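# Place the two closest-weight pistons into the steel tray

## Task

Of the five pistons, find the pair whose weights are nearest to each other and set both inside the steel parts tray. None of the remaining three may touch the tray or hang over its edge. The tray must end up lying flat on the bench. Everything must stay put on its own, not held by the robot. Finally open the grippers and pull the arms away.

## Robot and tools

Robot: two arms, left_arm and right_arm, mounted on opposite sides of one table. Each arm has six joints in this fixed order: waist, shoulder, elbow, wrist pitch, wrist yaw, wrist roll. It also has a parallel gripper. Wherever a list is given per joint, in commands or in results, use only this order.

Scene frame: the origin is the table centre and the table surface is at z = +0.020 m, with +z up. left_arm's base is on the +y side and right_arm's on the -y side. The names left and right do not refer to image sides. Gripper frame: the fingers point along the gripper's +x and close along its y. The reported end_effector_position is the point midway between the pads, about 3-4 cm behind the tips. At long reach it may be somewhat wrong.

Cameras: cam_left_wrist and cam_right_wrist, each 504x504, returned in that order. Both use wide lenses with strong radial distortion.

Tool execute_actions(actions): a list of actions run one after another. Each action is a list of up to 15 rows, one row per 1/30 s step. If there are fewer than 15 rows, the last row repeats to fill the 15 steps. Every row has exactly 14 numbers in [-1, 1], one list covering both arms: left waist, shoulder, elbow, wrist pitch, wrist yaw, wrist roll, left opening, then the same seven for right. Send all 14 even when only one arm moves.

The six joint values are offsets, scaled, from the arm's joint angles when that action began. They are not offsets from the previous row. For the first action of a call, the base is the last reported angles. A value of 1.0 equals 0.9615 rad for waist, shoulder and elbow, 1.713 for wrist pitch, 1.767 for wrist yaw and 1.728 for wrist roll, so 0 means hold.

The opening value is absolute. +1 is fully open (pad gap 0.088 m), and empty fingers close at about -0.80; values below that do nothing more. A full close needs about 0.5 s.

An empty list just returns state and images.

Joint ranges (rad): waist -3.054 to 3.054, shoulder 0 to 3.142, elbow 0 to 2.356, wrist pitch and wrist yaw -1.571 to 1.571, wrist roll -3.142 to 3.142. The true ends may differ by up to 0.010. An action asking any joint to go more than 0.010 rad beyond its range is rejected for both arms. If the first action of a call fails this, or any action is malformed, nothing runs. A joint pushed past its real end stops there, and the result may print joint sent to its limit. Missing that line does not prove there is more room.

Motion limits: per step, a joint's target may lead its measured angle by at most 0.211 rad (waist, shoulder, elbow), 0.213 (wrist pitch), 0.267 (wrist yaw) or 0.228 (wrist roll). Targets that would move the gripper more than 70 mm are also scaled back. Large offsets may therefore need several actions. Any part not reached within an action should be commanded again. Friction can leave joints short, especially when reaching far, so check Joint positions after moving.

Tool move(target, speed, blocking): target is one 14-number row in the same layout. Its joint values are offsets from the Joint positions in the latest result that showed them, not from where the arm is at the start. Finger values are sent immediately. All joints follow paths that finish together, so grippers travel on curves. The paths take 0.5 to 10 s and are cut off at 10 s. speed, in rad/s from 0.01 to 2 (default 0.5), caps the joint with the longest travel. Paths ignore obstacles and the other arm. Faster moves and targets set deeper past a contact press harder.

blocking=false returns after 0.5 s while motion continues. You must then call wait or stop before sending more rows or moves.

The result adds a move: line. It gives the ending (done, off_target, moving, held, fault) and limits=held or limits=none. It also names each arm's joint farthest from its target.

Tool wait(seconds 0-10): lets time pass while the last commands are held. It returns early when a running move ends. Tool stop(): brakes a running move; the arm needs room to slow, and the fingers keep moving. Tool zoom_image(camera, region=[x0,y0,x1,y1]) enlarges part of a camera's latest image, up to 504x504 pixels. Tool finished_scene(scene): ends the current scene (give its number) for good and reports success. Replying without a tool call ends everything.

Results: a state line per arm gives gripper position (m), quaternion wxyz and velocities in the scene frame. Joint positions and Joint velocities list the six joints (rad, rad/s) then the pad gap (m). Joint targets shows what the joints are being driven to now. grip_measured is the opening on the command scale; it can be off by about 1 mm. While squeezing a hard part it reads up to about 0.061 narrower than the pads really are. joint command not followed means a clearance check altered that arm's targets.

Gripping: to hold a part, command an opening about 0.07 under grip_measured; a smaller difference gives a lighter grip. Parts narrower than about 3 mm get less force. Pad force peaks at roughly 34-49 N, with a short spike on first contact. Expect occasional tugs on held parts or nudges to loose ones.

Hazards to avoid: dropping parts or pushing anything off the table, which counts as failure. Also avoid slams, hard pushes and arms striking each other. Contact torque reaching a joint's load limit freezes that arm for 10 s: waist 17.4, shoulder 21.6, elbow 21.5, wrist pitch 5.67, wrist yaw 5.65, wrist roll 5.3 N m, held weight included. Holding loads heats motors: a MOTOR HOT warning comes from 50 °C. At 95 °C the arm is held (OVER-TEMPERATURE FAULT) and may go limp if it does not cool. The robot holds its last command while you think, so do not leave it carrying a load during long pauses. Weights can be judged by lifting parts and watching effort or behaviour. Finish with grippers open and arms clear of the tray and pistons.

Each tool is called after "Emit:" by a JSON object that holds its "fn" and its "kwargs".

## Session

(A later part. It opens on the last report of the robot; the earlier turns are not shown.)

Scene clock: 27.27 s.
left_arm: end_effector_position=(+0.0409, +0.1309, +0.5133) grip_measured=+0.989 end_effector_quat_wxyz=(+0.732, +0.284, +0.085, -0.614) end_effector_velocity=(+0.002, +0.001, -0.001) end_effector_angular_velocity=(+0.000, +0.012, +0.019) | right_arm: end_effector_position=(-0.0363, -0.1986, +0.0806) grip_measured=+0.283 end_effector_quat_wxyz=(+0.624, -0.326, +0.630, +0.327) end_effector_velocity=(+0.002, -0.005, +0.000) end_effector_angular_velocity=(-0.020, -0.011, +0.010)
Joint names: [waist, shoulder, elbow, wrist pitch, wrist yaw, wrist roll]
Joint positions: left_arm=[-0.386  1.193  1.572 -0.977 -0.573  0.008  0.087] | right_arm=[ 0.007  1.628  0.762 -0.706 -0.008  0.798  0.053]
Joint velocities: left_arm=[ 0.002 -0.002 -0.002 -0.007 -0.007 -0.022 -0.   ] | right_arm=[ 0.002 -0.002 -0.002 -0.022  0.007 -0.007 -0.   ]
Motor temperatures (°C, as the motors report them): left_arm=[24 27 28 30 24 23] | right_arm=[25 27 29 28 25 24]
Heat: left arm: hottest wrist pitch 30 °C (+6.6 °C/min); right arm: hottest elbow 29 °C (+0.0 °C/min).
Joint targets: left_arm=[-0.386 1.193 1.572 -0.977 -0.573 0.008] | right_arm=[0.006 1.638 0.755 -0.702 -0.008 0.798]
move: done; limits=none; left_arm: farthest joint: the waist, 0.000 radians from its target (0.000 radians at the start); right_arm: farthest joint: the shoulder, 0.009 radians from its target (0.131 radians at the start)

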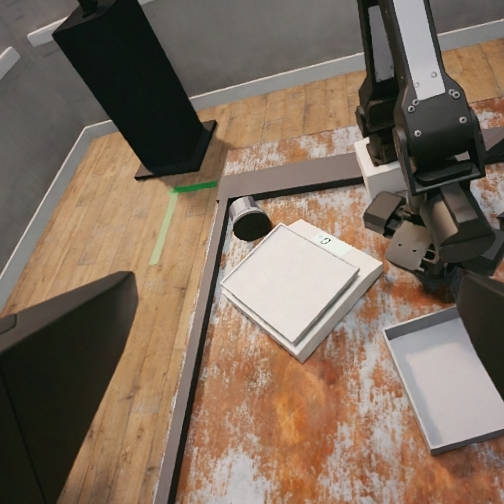

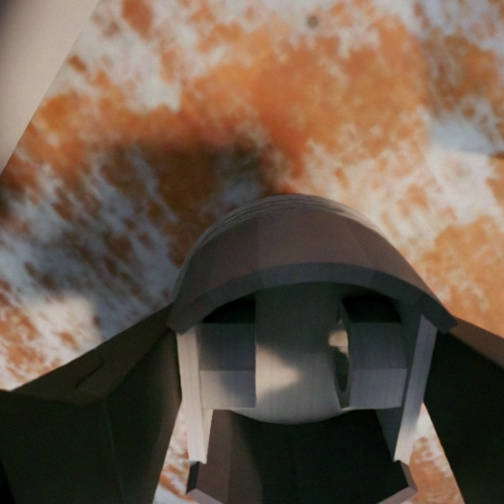

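Emit:
{"fn": "execute_actions", "kwargs": {"actions": [[[0,0,0,0,0,0,1,0,0,0,0,0,0,0.25],[0,0,0,0,0,0,1,0,0,0,0,0,0,0.3],[0,0,0,0,0,0,1,0,0,0,0,0,0,0.35],[0,0,0,0,0,0,1,0,0,0,0,0,0,0.4],[0,0,0,0,0,0,1,0,0,0,0,0,0,0.45],[0,0,0,0,0,0,1,0,0,0,0,0,0,0.5],[0,0,0,0,0,0,1,0,0,0,0,0,0,0.55],[0,0,0,0,0,0,1,0,0,0,0,0,0,0.6]]]}}

Emit:
{"fn": "move", "kwargs": {"target": [0,0,0,0,0,0,1,0,-0.136,0.162,-0.158,0,0,0.6], "speed": 0.6}}

Emit:
{"fn": "move", "kwargs": {"target": [0,0,0,0,0,0,1,0.471,0.08,0.214,-0.073,0,0,0.85], "speed": 0.8}}

Scene clock: 28.53 s.
left_arm: end_effector_position=(+0.0409, +0.1309, +0.5133) grip_measured=+0.989 end_effector_quat_wxyz=(+0.732, +0.284, +0.085, -0.614) end_effector_velocity=(+0.002, +0.001, -0.001) end_effector_angular_velocity=(+0.007, -0.013, +0.005) | right_arm: end_effector_position=(-0.0363, -0.1986, +0.0805) grip_measured=+0.580 end_effector_quat_wxyz=(+0.624, -0.326, +0.630, +0.327) end_effector_velocity=(-0.002, -0.003, +0.000) end_effector_angular_velocity=(-0.011, +0.020, -0.010)
Joint names: [waist, shoulder, elbow, wrist pitch, wrist yaw, wrist roll]
Joint positions: left_arm=[-0.386  1.193  1.572 -0.977 -0.573  0.008  0.087] | right_arm=[ 0.007  1.628  0.762 -0.705 -0.008  0.798  0.067]
Joint velocities: left_arm=[ 0.002 -0.002 -0.002 -0.007 -0.007  0.007 -0.   ] | right_arm=[-0.002 -0.002 -0.002 -0.007 -0.022  0.007  0.008]
Motor temperatures (°C, as the motors report them): left_arm=[24 27 28 30 24 23] | right_arm=[25 27 29 28 25 24]
Heat: left arm: hottest wrist pitch 30 °C (+6.3 °C/min); right arm: hottest elbow 29 °C (+0.0 °C/min).
Joint targets: left_arm=[-0.386 1.193 1.572 -0.977 -0.573 0.008] | right_arm=[0.007 1.628 0.762 -0.706 -0.008 0.798]

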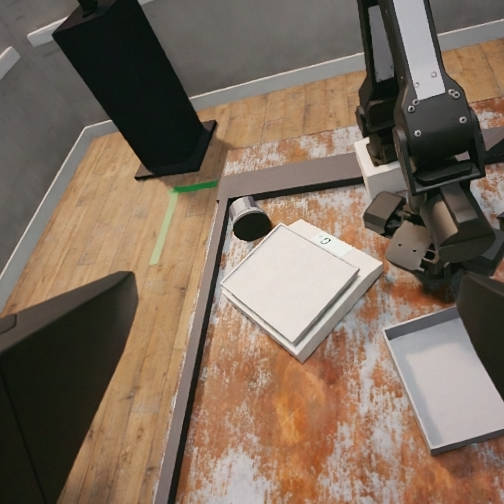

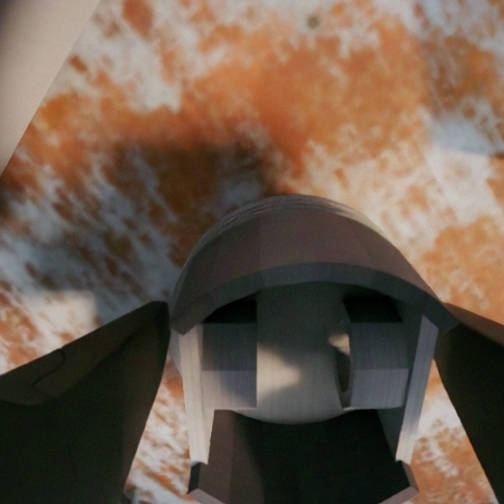

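Scene clock: 29.63 s.
left_arm: end_effector_position=(+0.0409, +0.1309, +0.5133) grip_measured=+0.989 end_effector_quat_wxyz=(+0.732, +0.284, +0.085, -0.614) end_effector_velocity=(-0.001, +0.001, -0.002) end_effector_angular_velocity=(+0.007, +0.007, -0.005) | right_arm: end_effector_position=(-0.0364, -0.1983, +0.1401) grip_measured=+0.598 end_effector_quat_wxyz=(+0.624, -0.326, +0.630, +0.328) end_effector_velocity=(+0.002, -0.005, +0.001) end_effector_angular_velocity=(-0.018, +0.004, -0.000)
Joint names: [waist, shoulder, elbow, wrist pitch, wrist yaw, wrist roll]
Joint positions: left_arm=[-0.386  1.193  1.572 -0.977 -0.573  0.008  0.087] | right_arm=[ 0.007  1.507  0.91  -0.974 -0.008  0.798  0.068]
Joint velocities: left_arm=[-0.002 -0.002 -0.002 -0.007  0.007 -0.007 -0.   ] | right_arm=[-0.007 -0.007 -0.002 -0.022 -0.007 -0.007 -0.   ]
Motor temperatures (°C, as the motors report them): left_arm=[24 27 28 30 24 23] | right_arm=[25 27 29 28 25 24]
Heat: left arm: hottest wrist pitch 30 °C (+6.1 °C/min); right arm: hottest elbow 29 °C (+0.0 °C/min).
Joint targets: left_arm=[-0.386 1.193 1.572 -0.977 -0.573 0.008] | right_arm=[0.007 1.498 0.917 -0.976 -0.008 0.798]
move: done; limits=none; left_arm: farthest joint: the waist, 0.000 radians from its target (0.000 radians at the start); right_arm: farthest joint: the shoulder, 0.010 radians from its target (0.131 radians at the start)

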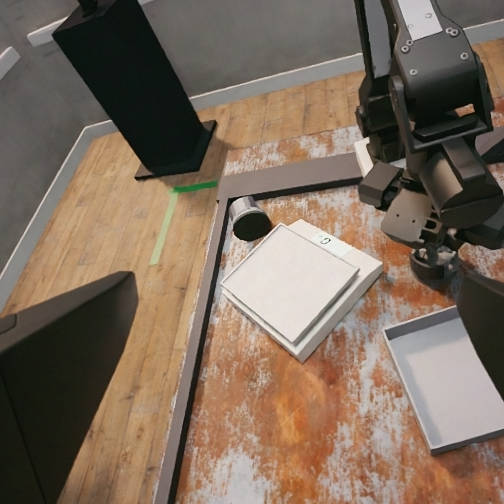

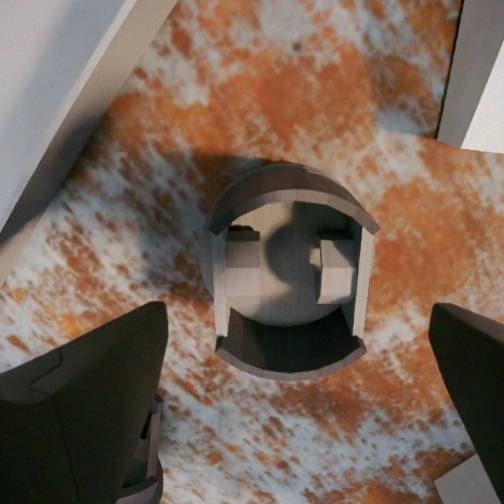

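Scene clock: 30.90 s.
left_arm: end_effector_position=(+0.0409, +0.1309, +0.5133) grip_measured=+0.989 end_effector_quat_wxyz=(+0.732, +0.284, +0.085, -0.614) end_effector_velocity=(+0.002, +0.003, -0.003) end_effector_angular_velocity=(+0.010, -0.001, +0.021) | right_arm: end_effector_position=(-0.1511, -0.2183, +0.1730) grip_measured=+0.848 end_effector_quat_wxyz=(+0.536, -0.454, +0.541, +0.462) end_effector_velocity=(+0.003, -0.005, -0.000) end_effector_angular_velocity=(-0.022, -0.007, +0.005)
Joint names: [waist, shoulder, elbow, wrist pitch, wrist yaw, wrist roll]
Joint positions: left_arm=[-0.386  1.193  1.572 -0.977 -0.573  0.008  0.087] | right_arm=[ 0.456  1.572  1.108 -1.096 -0.008  0.798  0.081]
Joint velocities: left_arm=[-0.007 -0.002 -0.002 -0.022 -0.022 -0.022 -0.   ] | right_arm=[-0.002 -0.002 -0.002 -0.022 -0.007 -0.007 -0.   ]
Motor temperatures (°C, as the motors report them): left_arm=[24 27 28 30 24 23] | right_arm=[25 27 29 28 25 24]
Heat: left arm: hottest wrist pitch 30 °C (+5.8 °C/min); right arm: hottest elbow 29 °C (+0.0 °C/min).
Joint targets: left_arm=[-0.386 1.193 1.572 -0.977 -0.573 0.008] | right_arm=[0.460 1.584 1.116 -1.099 -0.008 0.798]
move: off_target (right_arm); limits=none; left_arm: farthest joint: the waist, 0.000 radians from its target (0.000 radians at the start); right_arm: farthest joint: the shoulder, 0.012 radians from its target (0.076 radians at the start)

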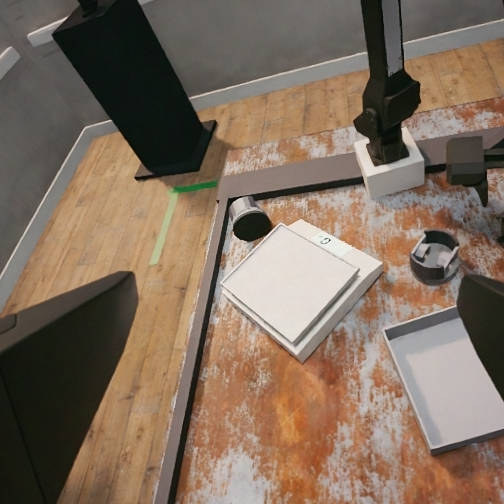

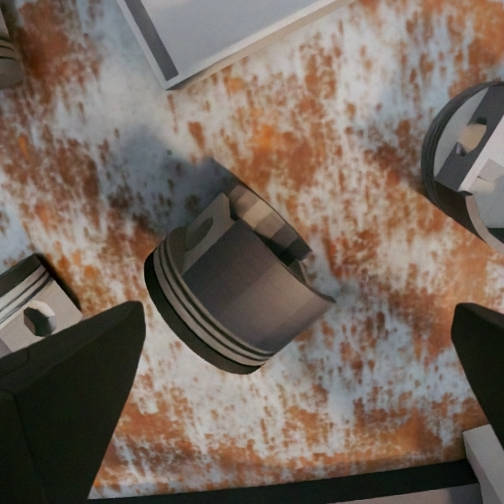

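Emit:
{"fn": "move", "kwargs": {"target": [0,0,0,0,0,0,1,0.07,0.098,0.023,0.035,0,-0.424,0.85], "speed": 0.9}}

Scene clock: 33.60 s.
left_arm: end_effector_position=(+0.0409, +0.1309, +0.5133) grip_measured=+0.989 end_effector_quat_wxyz=(+0.732, +0.284, +0.085, -0.614) end_effector_velocity=(+0.000, +0.000, +0.001) end_effector_angular_velocity=(-0.010, +0.005, +0.007) | right_arm: end_effector_position=(-0.1743, -0.2172, +0.1560) grip_measured=+0.848 end_effector_quat_wxyz=(+0.318, -0.629, +0.322, +0.633) end_effector_velocity=(+0.002, -0.005, +0.000) end_effector_angular_velocity=(-0.022, -0.009, -0.005)
Joint names: [waist, shoulder, elbow, wrist pitch, wrist yaw, wrist roll]
Joint positions: left_arm=[-0.386  1.193  1.572 -0.977 -0.573  0.008  0.087] | right_arm=[ 0.519  1.652  1.123 -1.038 -0.008  0.069  0.081]
Joint velocities: left_arm=[-0.002 -0.002 -0.002  0.007 -0.007 -0.007 -0.   ] | right_arm=[ 0.002 -0.002 -0.002 -0.022 -0.007  0.007 -0.   ]
Motor temperatures (°C, as the motors report them): left_arm=[24 27 28 30 24 23] | right_arm=[25 27 30 28 25 24]
Heat: left arm: hottest wrist pitch 30 °C (+5.4 °C/min); right arm: hottest elbow 30 °C (+1.8 °C/min).
Joint targets: left_arm=[-0.386 1.193 1.572 -0.977 -0.573 0.008] | right_arm=[0.523 1.666 1.130 -1.037 -0.008 0.065]
move: off_target (right_arm); limits=none; left_arm: farthest joint: the waist, 0.000 radians from its target (0.000 radians at the start); right_arm: farthest joint: the shoulder, 0.014 radians from its target (0.095 radians at the start)

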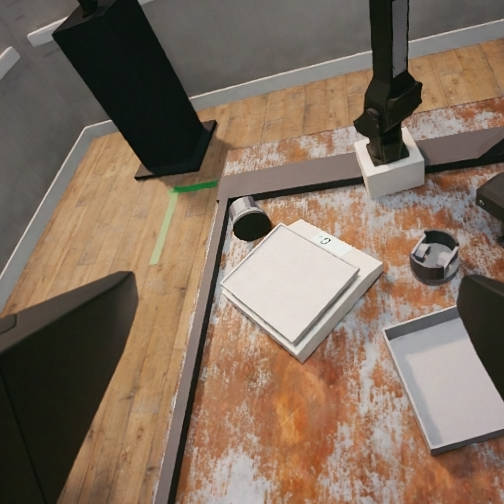

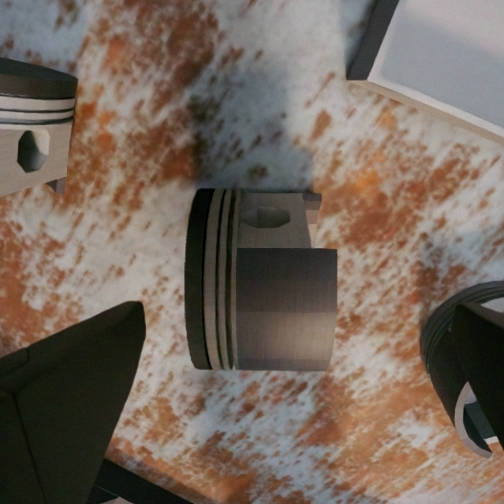

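Emit:
{"fn": "move", "kwargs": {"target": [0,0,0,0,0,0,1,0.0416,0.098,-0.16,0.13,0,0.022,0.85], "speed": 0.4}}

Scene clock: 35.57 s.
left_arm: end_effector_position=(+0.0409, +0.1309, +0.5133) grip_measured=+0.989 end_effector_quat_wxyz=(+0.732, +0.284, +0.085, -0.614) end_effector_velocity=(-0.002, +0.000, -0.003) end_effector_angular_velocity=(+0.011, +0.005, -0.005) | right_arm: end_effector_position=(-0.1805, -0.2256, +0.1011) grip_measured=+0.848 end_effector_quat_wxyz=(+0.316, -0.631, +0.322, +0.631) end_effector_velocity=(-0.004, -0.003, +0.000) end_effector_angular_velocity=(-0.019, +0.032, +0.005)
Joint names: [waist, shoulder, elbow, wrist pitch, wrist yaw, wrist roll]
Joint positions: left_arm=[-0.386  1.193  1.572 -0.977 -0.573  0.008  0.087] | right_arm=[ 0.555  1.733  0.978 -0.818 -0.008  0.103  0.081]
Joint velocities: left_arm=[-0.002  0.002 -0.002 -0.007  0.007 -0.007 -0.   ] | right_arm=[-0.002 -0.002 -0.002  0.007 -0.037 -0.007 -0.   ]
Motor temperatures (°C, as the motors report them): left_arm=[24 27 28 31 24 23] | right_arm=[25 27 30 28 25 24]
Heat: left arm: hottest wrist pitch 31 °C (+6.7 °C/min); right arm: hottest elbow 30 °C (+1.7 °C/min).
Joint targets: left_arm=[-0.386 1.193 1.572 -0.977 -0.573 0.008] | right_arm=[0.559 1.747 0.969 -0.816 -0.008 0.107]
move: off_target (right_arm); limits=none; left_arm: farthest joint: the waist, 0.000 radians from its target (0.000 radians at the start); right_arm: farthest joint: the shoulder, 0.013 radians from its target (0.094 radians at the start)

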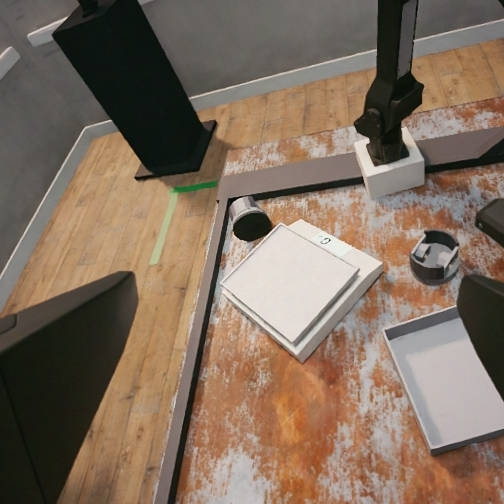

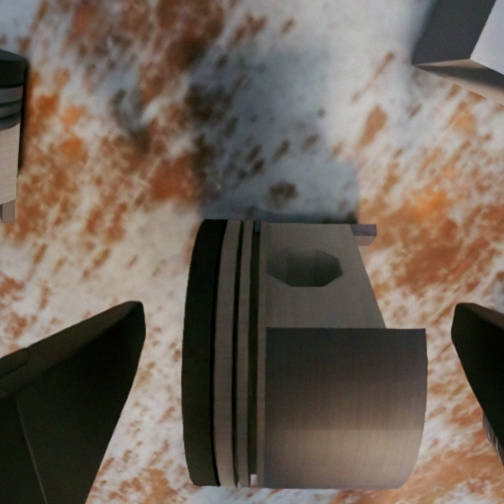

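Emit:
{"fn": "execute_actions", "kwargs": {"actions": [[[0,0,0,0,0,0,1,0,0,0,0,0,0,0.78],[0,0,0,0,0,0,1,0,0,0,0,0,0,0.71],[0,0,0,0,0,0,1,0,0,0,0,0,0,0.64],[0,0,0,0,0,0,1,0,0,0,0,0,0,0.57],[0,0,0,0,0,0,1,0,0,0,0,0,0,0.5],[0,0,0,0,0,0,1,0,0,0,0,0,0,0.44],[0,0,0,0,0,0,1,0,0,0,0,0,0,0.38],[0,0,0,0,0,0,1,0,0,0,0,0,0,0.33],[0,0,0,0,0,0,1,0,0,0,0,0,0,0.28],[0,0,0,0,0,0,1,0,0,0,0,0,0,0.24],[0,0,0,0,0,0,1,0,0,0,0,0,0,0.2],[0,0,0,0,0,0,1,0,0,0,0,0,0,0.17],[0,0,0,0,0,0,1,0,0,0,0,0,0,0.14],[0,0,0,0,0,0,1,0,0,0,0,0,0,0.11],[0,0,0,0,0,0,1,0,0,0,0,0,0,0.08]],[[0,0,0,0,0,0,1,0,0,0,0,0,0,0.05],[0,0,0,0,0,0,1,0,0,0,0,0,0,0.02]]]}}

Scene clock: 37.17 s.
left_arm: end_effector_position=(+0.0409, +0.1309, +0.5133) grip_measured=+0.989 end_effector_quat_wxyz=(+0.732, +0.284, +0.085, -0.614) end_effector_velocity=(+0.003, +0.003, +0.001) end_effector_angular_velocity=(-0.008, +0.006, +0.026) | right_arm: end_effector_position=(-0.1807, -0.2257, +0.1011) grip_measured=+0.132 end_effector_quat_wxyz=(+0.316, -0.630, +0.323, +0.631) end_effector_velocity=(+0.001, -0.002, +0.000) end_effector_angular_velocity=(-0.010, +0.001, +0.005)
Joint names: [waist, shoulder, elbow, wrist pitch, wrist yaw, wrist roll]
Joint positions: left_arm=[-0.386  1.193  1.572 -0.977 -0.573  0.008  0.087] | right_arm=[ 0.555  1.733  0.978 -0.818 -0.009  0.103  0.045]
Joint velocities: left_arm=[-0.002 -0.007 -0.002 -0.007 -0.022 -0.022 -0.   ] | right_arm=[-0.002 -0.002 -0.002 -0.007 -0.007 -0.007 -0.   ]
Motor temperatures (°C, as the motors report them): left_arm=[24 27 28 31 24 23] | right_arm=[25 27 30 28 25 24]
Heat: left arm: hottest wrist pitch 31 °C (+6.5 °C/min); right arm: hottest elbow 30 °C (+1.6 °C/min).
Joint targets: left_arm=[-0.386 1.193 1.572 -0.977 -0.573 0.008] | right_arm=[0.555 1.733 0.978 -0.818 -0.008 0.103]

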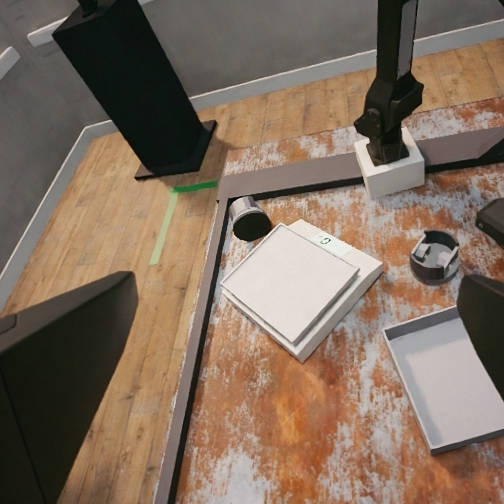

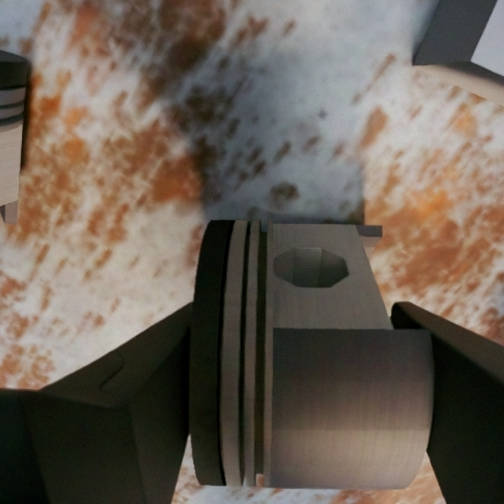

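Emit:
{"fn": "move", "kwargs": {"target": [0,0,0,0,0,0,1,-0.41,-0.136,0.29,-0.224,0,0.1,0.02], "speed": 0.6}}

Scene clock: 39.63 s.
left_arm: end_effector_position=(+0.0409, +0.1309, +0.5133) grip_measured=+0.989 end_effector_quat_wxyz=(+0.732, +0.284, +0.085, -0.614) end_effector_velocity=(+0.005, +0.002, -0.003) end_effector_angular_velocity=(+0.019, -0.036, +0.024) | right_arm: end_effector_position=(-0.0877, -0.1686, +0.1954) grip_measured=+0.132 end_effector_quat_wxyz=(+0.478, -0.516, +0.484, +0.520) end_effector_velocity=(+0.000, -0.002, -0.001) end_effector_angular_velocity=(-0.014, +0.003, -0.010)
Joint names: [waist, shoulder, elbow, wrist pitch, wrist yaw, wrist roll]
Joint positions: left_arm=[-0.386  1.193  1.572 -0.977 -0.573  0.008  0.087] | right_arm=[ 0.165  1.616  1.244 -1.198 -0.01   0.273  0.045]
Joint velocities: left_arm=[-0.002  0.002 -0.002 -0.022 -0.037  0.007 -0.001] | right_arm=[-0.002  0.002 -0.002 -0.007 -0.007  0.007 -0.   ]
Motor temperatures (°C, as the motors report them): left_arm=[24 27 29 31 24 23] | right_arm=[25 27 30 28 25 24]
Heat: left arm: hottest wrist pitch 31 °C (+6.1 °C/min); right arm: hottest elbow 30 °C (+1.5 °C/min).
Joint targets: left_arm=[-0.386 1.193 1.572 -0.977 -0.573 0.008] | right_arm=[0.161 1.603 1.257 -1.201 -0.009 0.276]
move: off_target (right_arm); limits=none; left_arm: farthest joint: the waist, 0.000 radians from its target (0.000 radians at the start); right_arm: farthest joint: the shoulder, 0.014 radians from its target (0.131 radians at the start)

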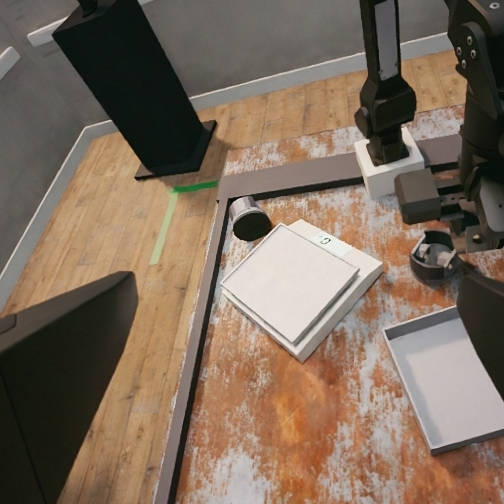

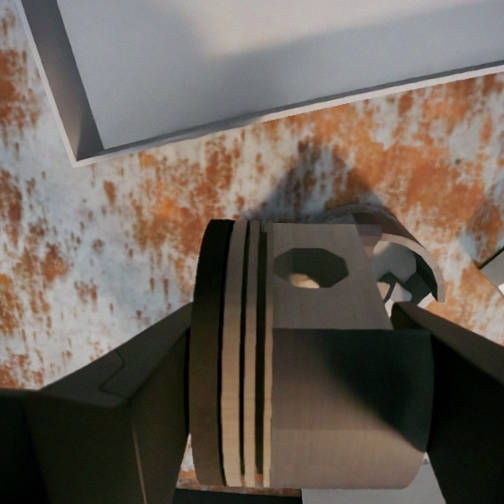

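Emit:
{"fn": "move", "kwargs": {"target": [0,0,0,0,0,0,1,-0.995,0.218,0.253,-0.02,0,0.305,0.02], "speed": 0.8}}

Scene clock: 41.80 s.
left_arm: end_effector_position=(+0.0409, +0.1309, +0.5133) grip_measured=+0.989 end_effector_quat_wxyz=(+0.732, +0.284, +0.085, -0.614) end_effector_velocity=(+0.000, +0.000, -0.002) end_effector_angular_velocity=(+0.008, -0.002, +0.007) | right_arm: end_effector_position=(+0.1992, -0.1572, +0.1959) grip_measured=+0.132 end_effector_quat_wxyz=(+0.702, -0.057, +0.707, +0.062) end_effector_velocity=(-0.003, -0.003, +0.001) end_effector_angular_velocity=(-0.001, +0.028, +0.015)
Joint names: [waist, shoulder, elbow, wrist pitch, wrist yaw, wrist roll]
Joint positions: left_arm=[-0.386  1.193  1.572 -0.977 -0.573  0.008  0.087] | right_arm=[-0.787  1.815  1.475 -1.23  -0.009  0.797  0.045]
Joint velocities: left_arm=[-0.002  0.002 -0.002 -0.007 -0.007 -0.007  0.   ] | right_arm=[-0.007 -0.002  0.002 -0.022 -0.022 -0.022  0.   ]
Motor temperatures (°C, as the motors report them): left_arm=[24 27 29 31 24 23] | right_arm=[25 27 30 28 25 24]
Heat: left arm: hottest wrist pitch 31 °C (+5.7 °C/min); right arm: hottest elbow 30 °C (+1.4 °C/min).
Joint targets: left_arm=[-0.386 1.193 1.572 -0.977 -0.573 0.008] | right_arm=[-0.791 1.826 1.487 -1.232 -0.010 0.800]
move: off_target (right_arm); limits=none; left_arm: farthest joint: the waist, 0.000 radians from its target (0.000 radians at the start); right_arm: farthest joint: the elbow, 0.012 radians from its target (0.243 radians at the start)

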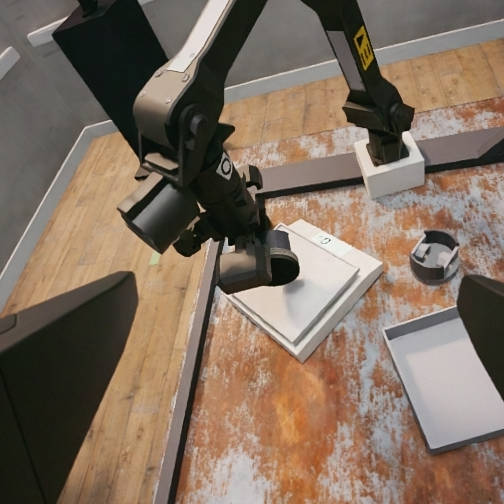

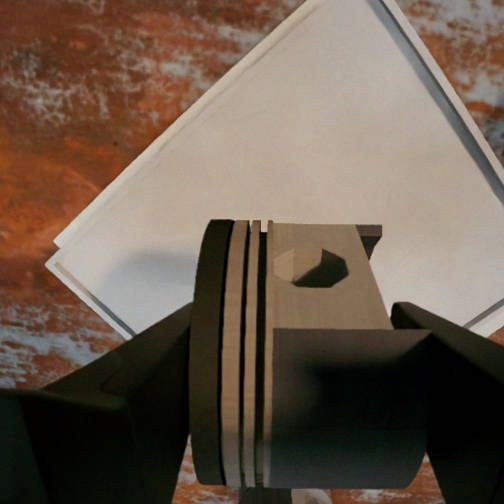

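Emit:
{"fn": "move", "kwargs": {"target": [0,0,0,0,0,0,1,0,0.028,-0.105,0.067,0,0,0.02], "speed": 0.2}}

Scene clock: 43.30 s.
left_arm: end_effector_position=(+0.0409, +0.1309, +0.5133) grip_measured=+0.989 end_effector_quat_wxyz=(+0.732, +0.284, +0.085, -0.614) end_effector_velocity=(-0.001, +0.000, -0.001) end_effector_angular_velocity=(-0.006, +0.003, +0.002) | right_arm: end_effector_position=(+0.1995, -0.1569, +0.1670) grip_measured=+0.132 end_effector_quat_wxyz=(+0.703, -0.056, +0.707, +0.062) end_effector_velocity=(-0.005, -0.003, +0.002) end_effector_angular_velocity=(-0.010, +0.016, +0.024)
Joint names: [waist, shoulder, elbow, wrist pitch, wrist yaw, wrist roll]
Joint positions: left_arm=[-0.386  1.193  1.572 -0.977 -0.573  0.008  0.087] | right_arm=[-0.788  1.832  1.381 -1.117 -0.009  0.797  0.045]
Joint velocities: left_arm=[-0.007 -0.002 -0.007  0.007 -0.007 -0.007  0.   ] | right_arm=[ 0.002 -0.007 -0.002 -0.022 -0.007 -0.022  0.   ]
Motor temperatures (°C, as the motors report them): left_arm=[24 27 29 31 24 23] | right_arm=[25 27 30 28 25 24]
Heat: left arm: hottest wrist pitch 31 °C (+5.5 °C/min); right arm: hottest elbow 30 °C (+1.4 °C/min).
Joint targets: left_arm=[-0.386 1.193 1.572 -0.977 -0.573 0.008] | right_arm=[-0.787 1.842 1.374 -1.115 -0.009 0.797]
move: done; limits=none; left_arm: farthest joint: the waist, 0.000 radians from its target (0.000 radians at the start); right_arm: farthest joint: the shoulder, 0.010 radians from its target (0.027 radians at the start)

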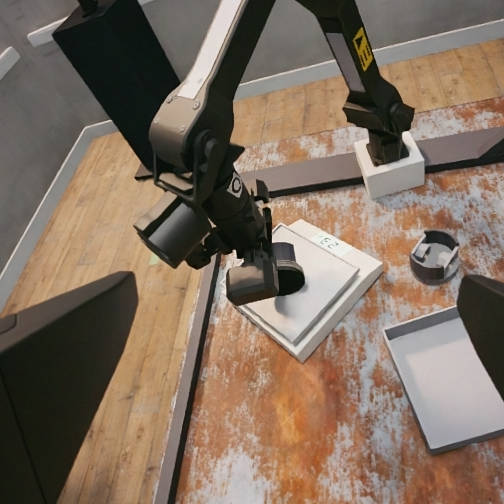

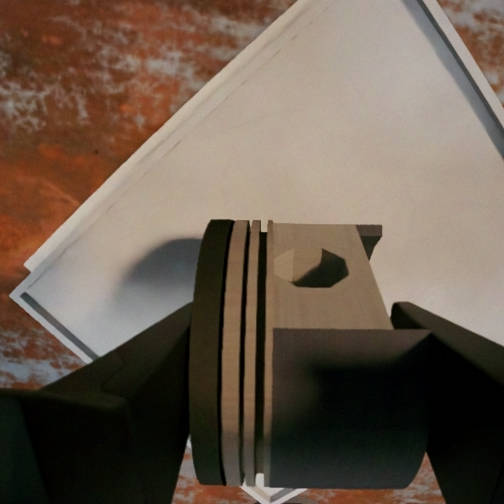

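Just touching. Release.

Emit:
{"fn": "execute_actions", "kwargs": {"actions": [[[0,0,0,0,0,0,1,0,0,0,0,0,0,0.08],[0,0,0,0,0,0,1,0,0,0,0,0,0,0.13],[0,0,0,0,0,0,1,0,0,0,0,0,0,0.18],[0,0,0,0,0,0,1,0,0,0,0,0,0,0.23],[0,0,0,0,0,0,1,0,0,0,0,0,0,0.28],[0,0,0,0,0,0,1,0,0,0,0,0,0,0.33],[0,0,0,0,0,0,1,0,0,0,0,0,0,0.38]]]}}

Emit:
{"fn": "wait", "kwargs": {"seconds": 0.7}}

Emit:
{"fn": "zoom_image", "kwargs": {"camera": "cam_left_wrist", "region": [290, 215, 370, 275]}}

Scene clock: 44.23 s.
left_arm: end_effector_position=(+0.0409, +0.1309, +0.5133) grip_measured=+0.989 end_effector_quat_wxyz=(+0.732, +0.284, +0.085, -0.614) end_effector_velocity=(+0.001, +0.003, -0.003) end_effector_angular_velocity=(+0.014, +0.006, +0.014) | right_arm: end_effector_position=(+0.1995, -0.1569, +0.1670) grip_measured=+0.365 end_effector_quat_wxyz=(+0.703, -0.056, +0.707, +0.062) end_effector_velocity=(-0.002, -0.001, +0.000) end_effector_angular_velocity=(+0.007, +0.022, +0.015)
Joint names: [waist, shoulder, elbow, wrist pitch, wrist yaw, wrist roll]
Joint positions: left_arm=[-0.386  1.193  1.572 -0.977 -0.573  0.008  0.087] | right_arm=[-0.788  1.832  1.381 -1.117 -0.009  0.797  0.057]
Joint velocities: left_arm=[-0.002 -0.002 -0.002 -0.022 -0.007 -0.022 -0.   ] | right_arm=[-0.007 -0.002 -0.002 -0.007 -0.022 -0.022  0.006]
Motor temperatures (°C, as the motors report them): left_arm=[24 27 29 31 24 23] | right_arm=[25 27 30 28 25 24]
Heat: left arm: hottest wrist pitch 31 °C (+5.4 °C/min); right arm: hottest elbow 30 °C (+1.4 °C/min).
Joint targets: left_arm=[-0.386 1.193 1.572 -0.977 -0.573 0.008] | right_arm=[-0.788 1.832 1.381 -1.117 -0.009 0.797]

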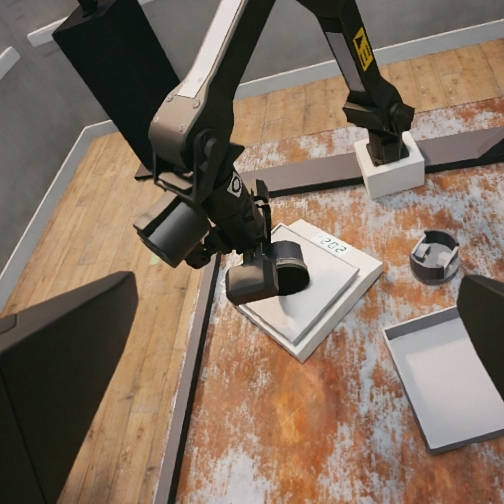

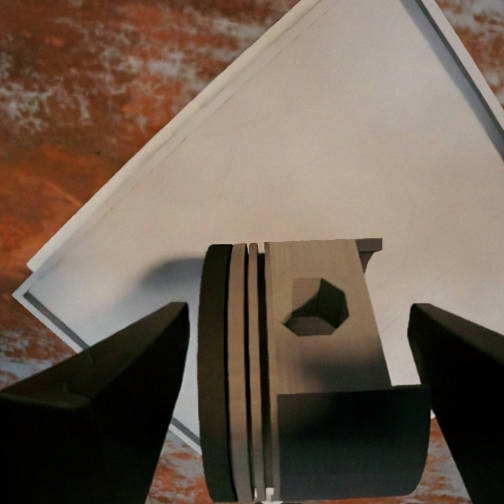

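Scene clock: 44.93 s.
left_arm: end_effector_position=(+0.0409, +0.1309, +0.5133) grip_measured=+0.989 end_effector_quat_wxyz=(+0.732, +0.284, +0.085, -0.614) end_effector_velocity=(+0.002, +0.000, -0.002) end_effector_angular_velocity=(+0.005, +0.010, +0.019) | right_arm: end_effector_position=(+0.1995, -0.1569, +0.1670) grip_measured=+0.378 end_effector_quat_wxyz=(+0.703, -0.056, +0.707, +0.062) end_effector_velocity=(-0.003, -0.000, +0.000) end_effector_angular_velocity=(+0.007, +0.022, +0.005)
Joint names: [waist, shoulder, elbow, wrist pitch, wrist yaw, wrist roll]
Joint positions: left_arm=[-0.386  1.193  1.572 -0.977 -0.573  0.008  0.087] | right_arm=[-0.788  1.832  1.381 -1.117 -0.009  0.797  0.058]
Joint velocities: left_arm=[ 0.002  0.002 -0.002 -0.007 -0.007 -0.022 -0.   ] | right_arm=[-0.002 -0.002 -0.002 -0.007 -0.022 -0.007 -0.   ]
Motor temperatures (°C, as the motors report them): left_arm=[24 27 29 31 24 23] | right_arm=[25 27 30 28 25 24]
Heat: left arm: hottest wrist pitch 31 °C (+5.3 °C/min); right arm: hottest elbow 30 °C (+1.3 °C/min).
Joint targets: left_arm=[-0.386 1.193 1.572 -0.977 -0.573 0.008] | right_arm=[-0.788 1.832 1.381 -1.117 -0.009 0.797]
wait: 0.70 s; at rest by 0.20 s

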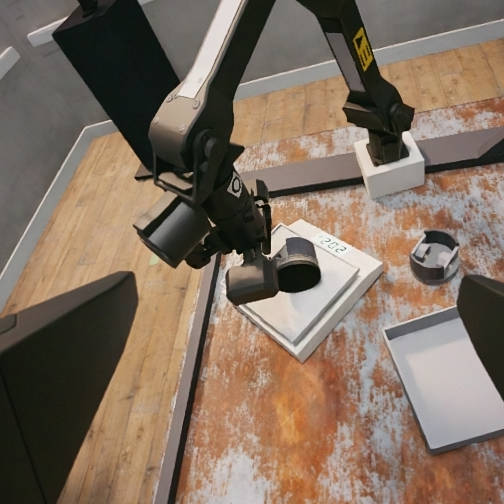

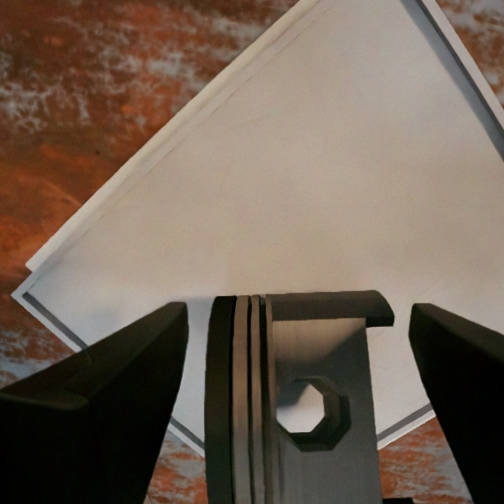

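Region (290, 215, 370, 275) of cam_left_wrist's 504x504 image, scaled by 6.300, with more detail than that image has; it fills the top 378 rows of this view, and the rest is white.

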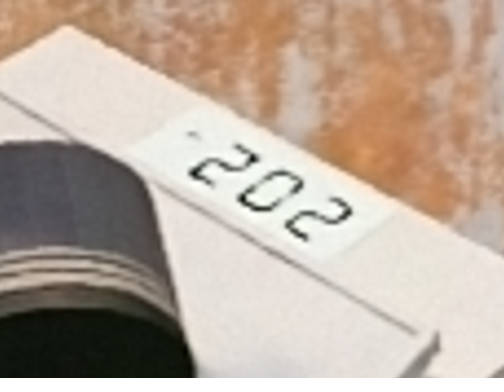

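Emit:
{"fn": "wait", "kwargs": {"seconds": 0}}

Scene clock: 45.13 s.
left_arm: end_effector_position=(+0.0409, +0.1309, +0.5133) grip_measured=+0.989 end_effector_quat_wxyz=(+0.732, +0.284, +0.085, -0.614) end_effector_velocity=(-0.001, +0.001, +0.003) end_effector_angular_velocity=(-0.015, +0.007, +0.002) | right_arm: end_effector_position=(+0.1995, -0.1569, +0.1670) grip_measured=+0.378 end_effector_quat_wxyz=(+0.703, -0.056, +0.707, +0.062) end_effector_velocity=(-0.000, -0.003, +0.000) end_effector_angular_velocity=(-0.002, +0.010, -0.015)
Joint names: [waist, shoulder, elbow, wrist pitch, wrist yaw, wrist roll]
Joint positions: left_arm=[-0.386  1.193  1.572 -0.977 -0.573  0.008  0.087] | right_arm=[-0.788  1.832  1.381 -1.117 -0.009  0.797  0.058]
Joint velocities: left_arm=[-0.007 -0.007 -0.002  0.007 -0.007 -0.007  0.   ] | right_arm=[-0.007 -0.002 -0.002 -0.007 -0.007  0.007 -0.   ]
Motor temperatures (°C, as the motors report them): left_arm=[24 27 29 31 24 23] | right_arm=[25 28 30 28 25 24]
Heat: left arm: hottest wrist pitch 31 °C (+5.3 °C/min); right arm: hottest elbow 30 °C (+1.3 °C/min).
Joint targets: left_arm=[-0.386 1.193 1.572 -0.977 -0.573 0.008] | right_arm=[-0.788 1.832 1.381 -1.117 -0.009 0.797]

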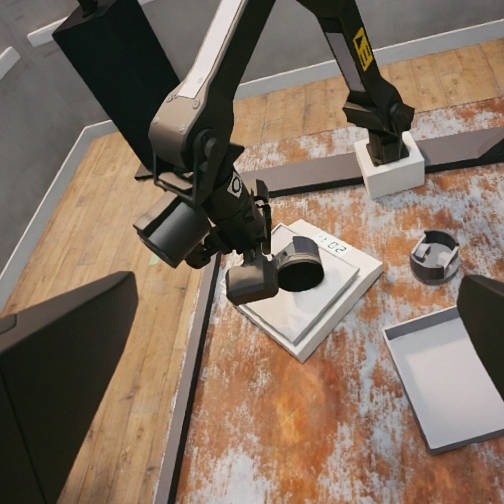

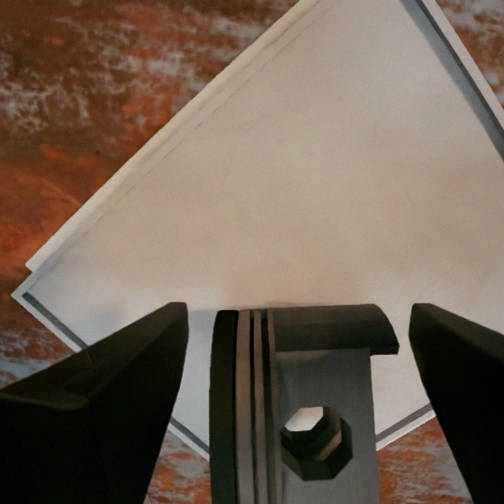

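Emit:
{"fn": "execute_actions", "kwargs": {"actions": [[[0,0,0,0,0,0,1,0,0,0,0,0,0,0.28],[0,0,0,0,0,0,1,0,0,0,0,0,0,0.2],[0,0,0,0,0,0,1,0,0,0,0,0,0,0.13],[0,0,0,0,0,0,1,0,0,0,0,0,0,0.08],[0,0,0,0,0,0,1,0,0,0,0,0,0,0.03]]]}}

Scene clock: 45.87 s.
left_arm: end_effector_position=(+0.0409, +0.1309, +0.5133) grip_measured=+0.989 end_effector_quat_wxyz=(+0.732, +0.284, +0.085, -0.614) end_effector_velocity=(+0.000, +0.000, -0.001) end_effector_angular_velocity=(+0.000, +0.012, +0.014) | right_arm: end_effector_position=(+0.1995, -0.1569, +0.1670) grip_measured=+0.040 end_effector_quat_wxyz=(+0.703, -0.056, +0.707, +0.062) end_effector_velocity=(+0.000, -0.003, +0.000) end_effector_angular_velocity=(-0.010, -0.002, +0.020)
Joint names: [waist, shoulder, elbow, wrist pitch, wrist yaw, wrist roll]
Joint positions: left_arm=[-0.386  1.193  1.572 -0.977 -0.573  0.008  0.087] | right_arm=[-0.788  1.832  1.381 -1.117 -0.009  0.797  0.041]
Joint velocities: left_arm=[-0.002  0.002  0.002 -0.007 -0.007 -0.022 -0.   ] | right_arm=[-0.002 -0.002 -0.002 -0.007  0.007 -0.022 -0.004]
Motor temperatures (°C, as the motors report them): left_arm=[24 27 29 31 24 23] | right_arm=[25 28 30 28 25 24]
Heat: left arm: hottest wrist pitch 31 °C (+5.2 °C/min); right arm: hottest elbow 30 °C (+1.3 °C/min).
Joint targets: left_arm=[-0.386 1.193 1.572 -0.977 -0.573 0.008] | right_arm=[-0.788 1.832 1.381 -1.117 -0.009 0.797]

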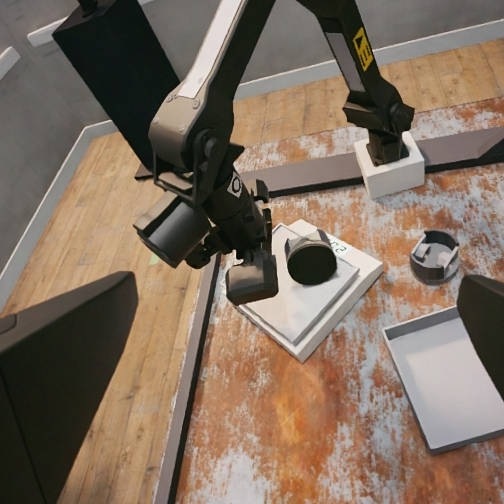

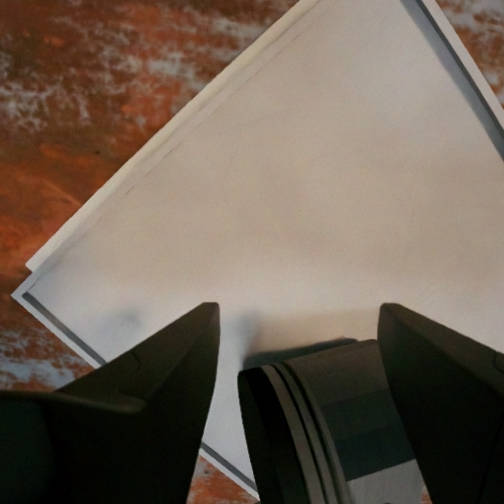

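Emit:
{"fn": "execute_actions", "kwargs": {"actions": [[[0,0,0,0,0,0,1,0,0,0,0,0,0,0.85]]]}}

Scene clock: 46.60 s.
left_arm: end_effector_position=(+0.0409, +0.1309, +0.5133) grip_measured=+0.989 end_effector_quat_wxyz=(+0.732, +0.284, +0.085, -0.614) end_effector_velocity=(+0.000, +0.000, -0.002) end_effector_angular_velocity=(+0.008, -0.002, +0.007) | right_arm: end_effector_position=(+0.1995, -0.1569, +0.1670) grip_measured=+0.838 end_effector_quat_wxyz=(+0.703, -0.056, +0.707, +0.062) end_effector_velocity=(-0.005, -0.004, -0.001) end_effector_angular_velocity=(-0.018, +0.021, +0.010)
Joint names: [waist, shoulder, elbow, wrist pitch, wrist yaw, wrist roll]
Joint positions: left_arm=[-0.386  1.193  1.572 -0.977 -0.573  0.008  0.087] | right_arm=[-0.788  1.832  1.381 -1.117 -0.009  0.797  0.08 ]
Joint velocities: left_arm=[-0.002  0.002 -0.002 -0.007 -0.007 -0.007 -0.   ] | right_arm=[ 0.002 -0.002 -0.007 -0.022 -0.007 -0.007  0.004]
Motor temperatures (°C, as the motors report them): left_arm=[24 27 29 31 24 23] | right_arm=[25 28 30 28 25 24]
Heat: left arm: hottest wrist pitch 31 °C (+5.2 °C/min); right arm: hottest elbow 30 °C (+1.3 °C/min).
Joint targets: left_arm=[-0.386 1.193 1.572 -0.977 -0.573 0.008] | right_arm=[-0.788 1.832 1.381 -1.117 -0.009 0.797]

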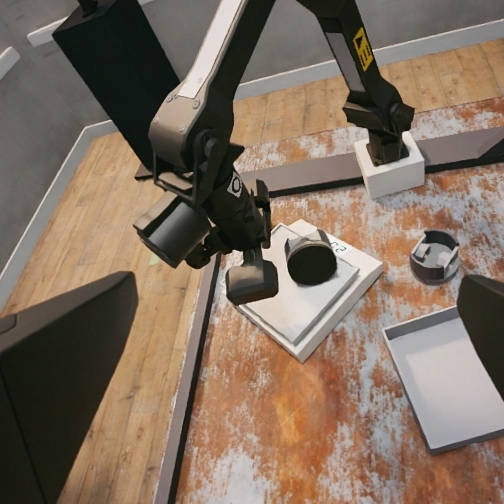

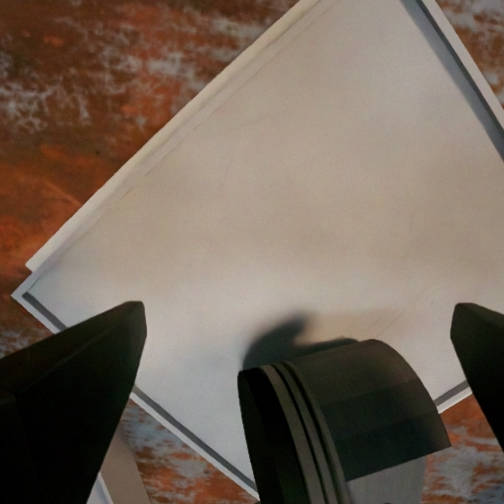

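Emit:
{"fn": "move", "kwargs": {"target": [0,0,0,0,0,0,1,0,-0.028,0.106,-0.067,0,0,0.85], "speed": 0.5}}

Emit:
{"fn": "move", "kwargs": {"target": [0,0,0,0,0,0,1,0.092,-0.157,-0.08,-0.044,0,-0.073,0.85], "speed": 0.5}}

Scene clock: 48.27 s.
left_arm: end_effector_position=(+0.0409, +0.1309, +0.5133) grip_measured=+0.989 end_effector_quat_wxyz=(+0.732, +0.284, +0.085, -0.614) end_effector_velocity=(-0.002, -0.000, +0.001) end_effector_angular_velocity=(-0.003, +0.000, -0.012) | right_arm: end_effector_position=(+0.1994, -0.1571, +0.1958) grip_measured=+0.848 end_effector_quat_wxyz=(+0.702, -0.057, +0.707, +0.062) end_effector_velocity=(-0.001, -0.002, +0.000) end_effector_angular_velocity=(-0.002, +0.010, +0.020)
Joint names: [waist, shoulder, elbow, wrist pitch, wrist yaw, wrist roll]
Joint positions: left_arm=[-0.386  1.193  1.572 -0.977 -0.573  0.008  0.087] | right_arm=[-0.788  1.815  1.475 -1.229 -0.009  0.797  0.081]
Joint velocities: left_arm=[-0.002 -0.002 -0.002  0.007  0.007  0.007 -0.   ] | right_arm=[-0.002 -0.002 -0.002 -0.007 -0.007 -0.022 -0.   ]
Motor temperatures (°C, as the motors report them): left_arm=[24 27 29 31 24 23] | right_arm=[25 28 30 28 25 24]
Heat: left arm: hottest wrist pitch 31 °C (+5.0 °C/min); right arm: hottest elbow 30 °C (+1.2 °C/min).
Joint targets: left_arm=[-0.386 1.193 1.572 -0.977 -0.573 0.008] | right_arm=[-0.788 1.805 1.483 -1.232 -0.009 0.797]
move: done; limits=none; left_arm: farthest joint: the waist, 0.000 radians from its target (0.000 radians at the start); right_arm: farthest joint: the shoulder, 0.010 radians from its target (0.027 radians at the start)

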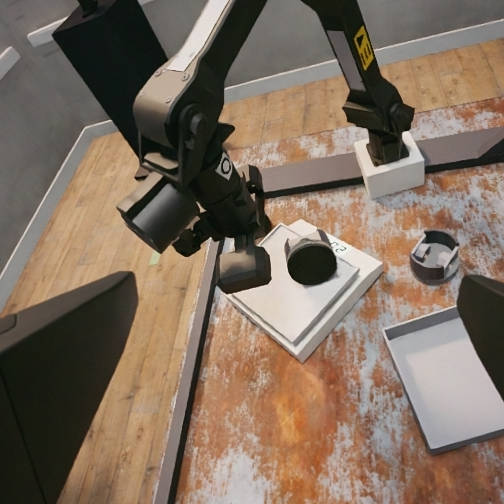

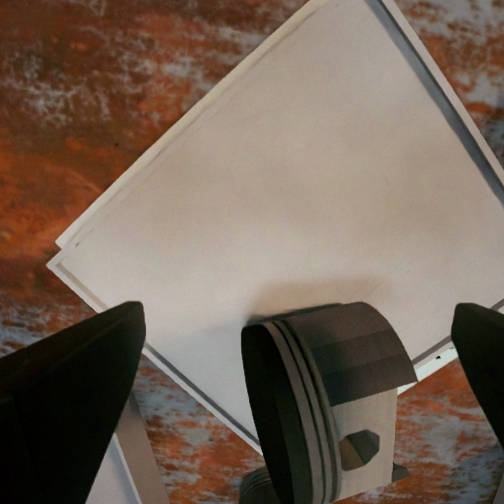

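Scene clock: 49.23 s.
left_arm: end_effector_position=(+0.0409, +0.1309, +0.5133) grip_measured=+0.989 end_effector_quat_wxyz=(+0.732, +0.284, +0.085, -0.614) end_effector_velocity=(+0.000, -0.000, -0.001) end_effector_angular_velocity=(-0.002, -0.009, +0.000) | right_arm: end_effector_position=(+0.1579, -0.1727, +0.2203) grip_measured=+0.848 end_effector_quat_wxyz=(+0.692, -0.130, +0.697, +0.134) end_effector_velocity=(+0.002, -0.000, +0.001) end_effector_angular_velocity=(+0.007, -0.012, +0.005)
Joint names: [waist, shoulder, elbow, wrist pitch, wrist yaw, wrist roll]
Joint positions: left_arm=[-0.386  1.193  1.572 -0.977 -0.573  0.008  0.087] | right_arm=[-0.703  1.676  1.408 -1.302 -0.009  0.675  0.081]
Joint velocities: left_arm=[-0.002 -0.002 -0.007  0.007 -0.007  0.007  0.   ] | right_arm=[-0.002 -0.007 -0.002  0.007  0.007 -0.007 -0.   ]
Motor temperatures (°C, as the motors report them): left_arm=[24 27 29 32 24 23] | right_arm=[25 28 30 28 25 24]
Heat: left arm: hottest wrist pitch 32 °C (+6.1 °C/min); right arm: hottest elbow 30 °C (+1.2 °C/min).
Joint targets: left_arm=[-0.386 1.193 1.572 -0.977 -0.573 0.008] | right_arm=[-0.699 1.664 1.398 -1.305 -0.009 0.671]
move: off_target (right_arm); limits=none; left_arm: farthest joint: the waist, 0.000 radians from its target (0.000 radians at the start); right_arm: farthest joint: the shoulder, 0.012 radians from its target (0.151 radians at the start)

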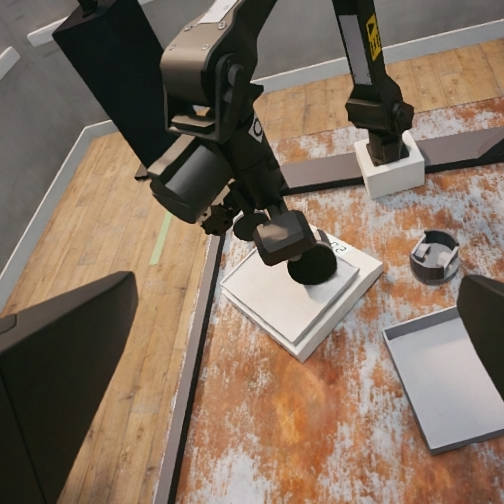

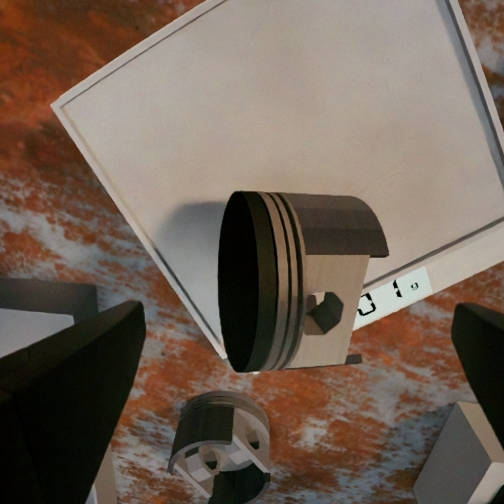

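Emit:
{"fn": "move", "kwargs": {"target": [0,0,0,0,0,0,1,0,0.049,-0.226,0.143,0,0,0.85], "speed": 0.4}}

Scene clock: 51.00 s.
left_arm: end_effector_position=(+0.0409, +0.1309, +0.5133) grip_measured=+0.989 end_effector_quat_wxyz=(+0.732, +0.284, +0.085, -0.614) end_effector_velocity=(+0.001, +0.001, -0.001) end_effector_angular_velocity=(+0.007, -0.013, +0.000) | right_arm: end_effector_position=(+0.1579, -0.1724, +0.1590) grip_measured=+0.848 end_effector_quat_wxyz=(+0.692, -0.129, +0.697, +0.134) end_effector_velocity=(-0.000, -0.002, +0.000) end_effector_angular_velocity=(-0.003, +0.010, +0.015)
Joint names: [waist, shoulder, elbow, wrist pitch, wrist yaw, wrist roll]
Joint positions: left_arm=[-0.386  1.193  1.572 -0.977 -0.573  0.008  0.087] | right_arm=[-0.703  1.71   1.2   -1.059 -0.009  0.674  0.081]
Joint velocities: left_arm=[-0.002 -0.002 -0.002 -0.007 -0.007  0.007 -0.   ] | right_arm=[-0.007 -0.002 -0.002 -0.007 -0.007 -0.022 -0.   ]
Motor temperatures (°C, as the motors report them): left_arm=[24 27 29 32 24 23] | right_arm=[25 28 30 28 25 24]
Heat: left arm: hottest wrist pitch 32 °C (+5.9 °C/min); right arm: hottest elbow 30 °C (+1.2 °C/min).
Joint targets: left_arm=[-0.386 1.193 1.572 -0.977 -0.573 0.008] | right_arm=[-0.703 1.723 1.190 -1.057 -0.009 0.674]
move: off_target (right_arm); limits=none; left_arm: farthest joint: the waist, 0.000 radians from its target (0.000 radians at the start); right_arm: farthest joint: the shoulder, 0.013 radians from its target (0.047 radians at the start)

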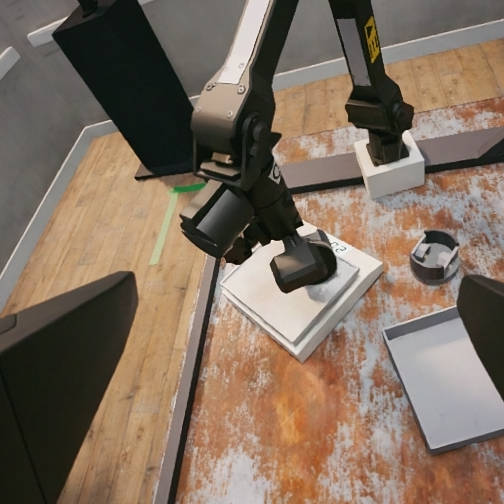

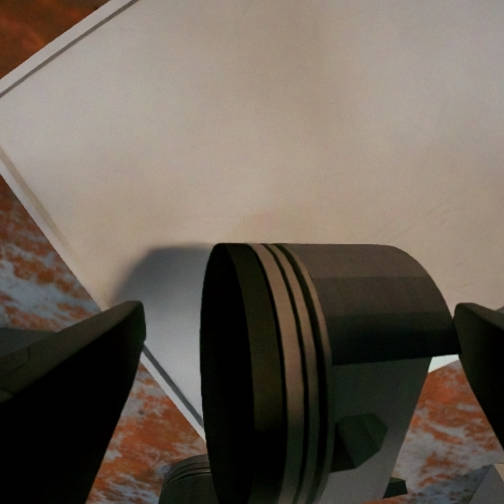

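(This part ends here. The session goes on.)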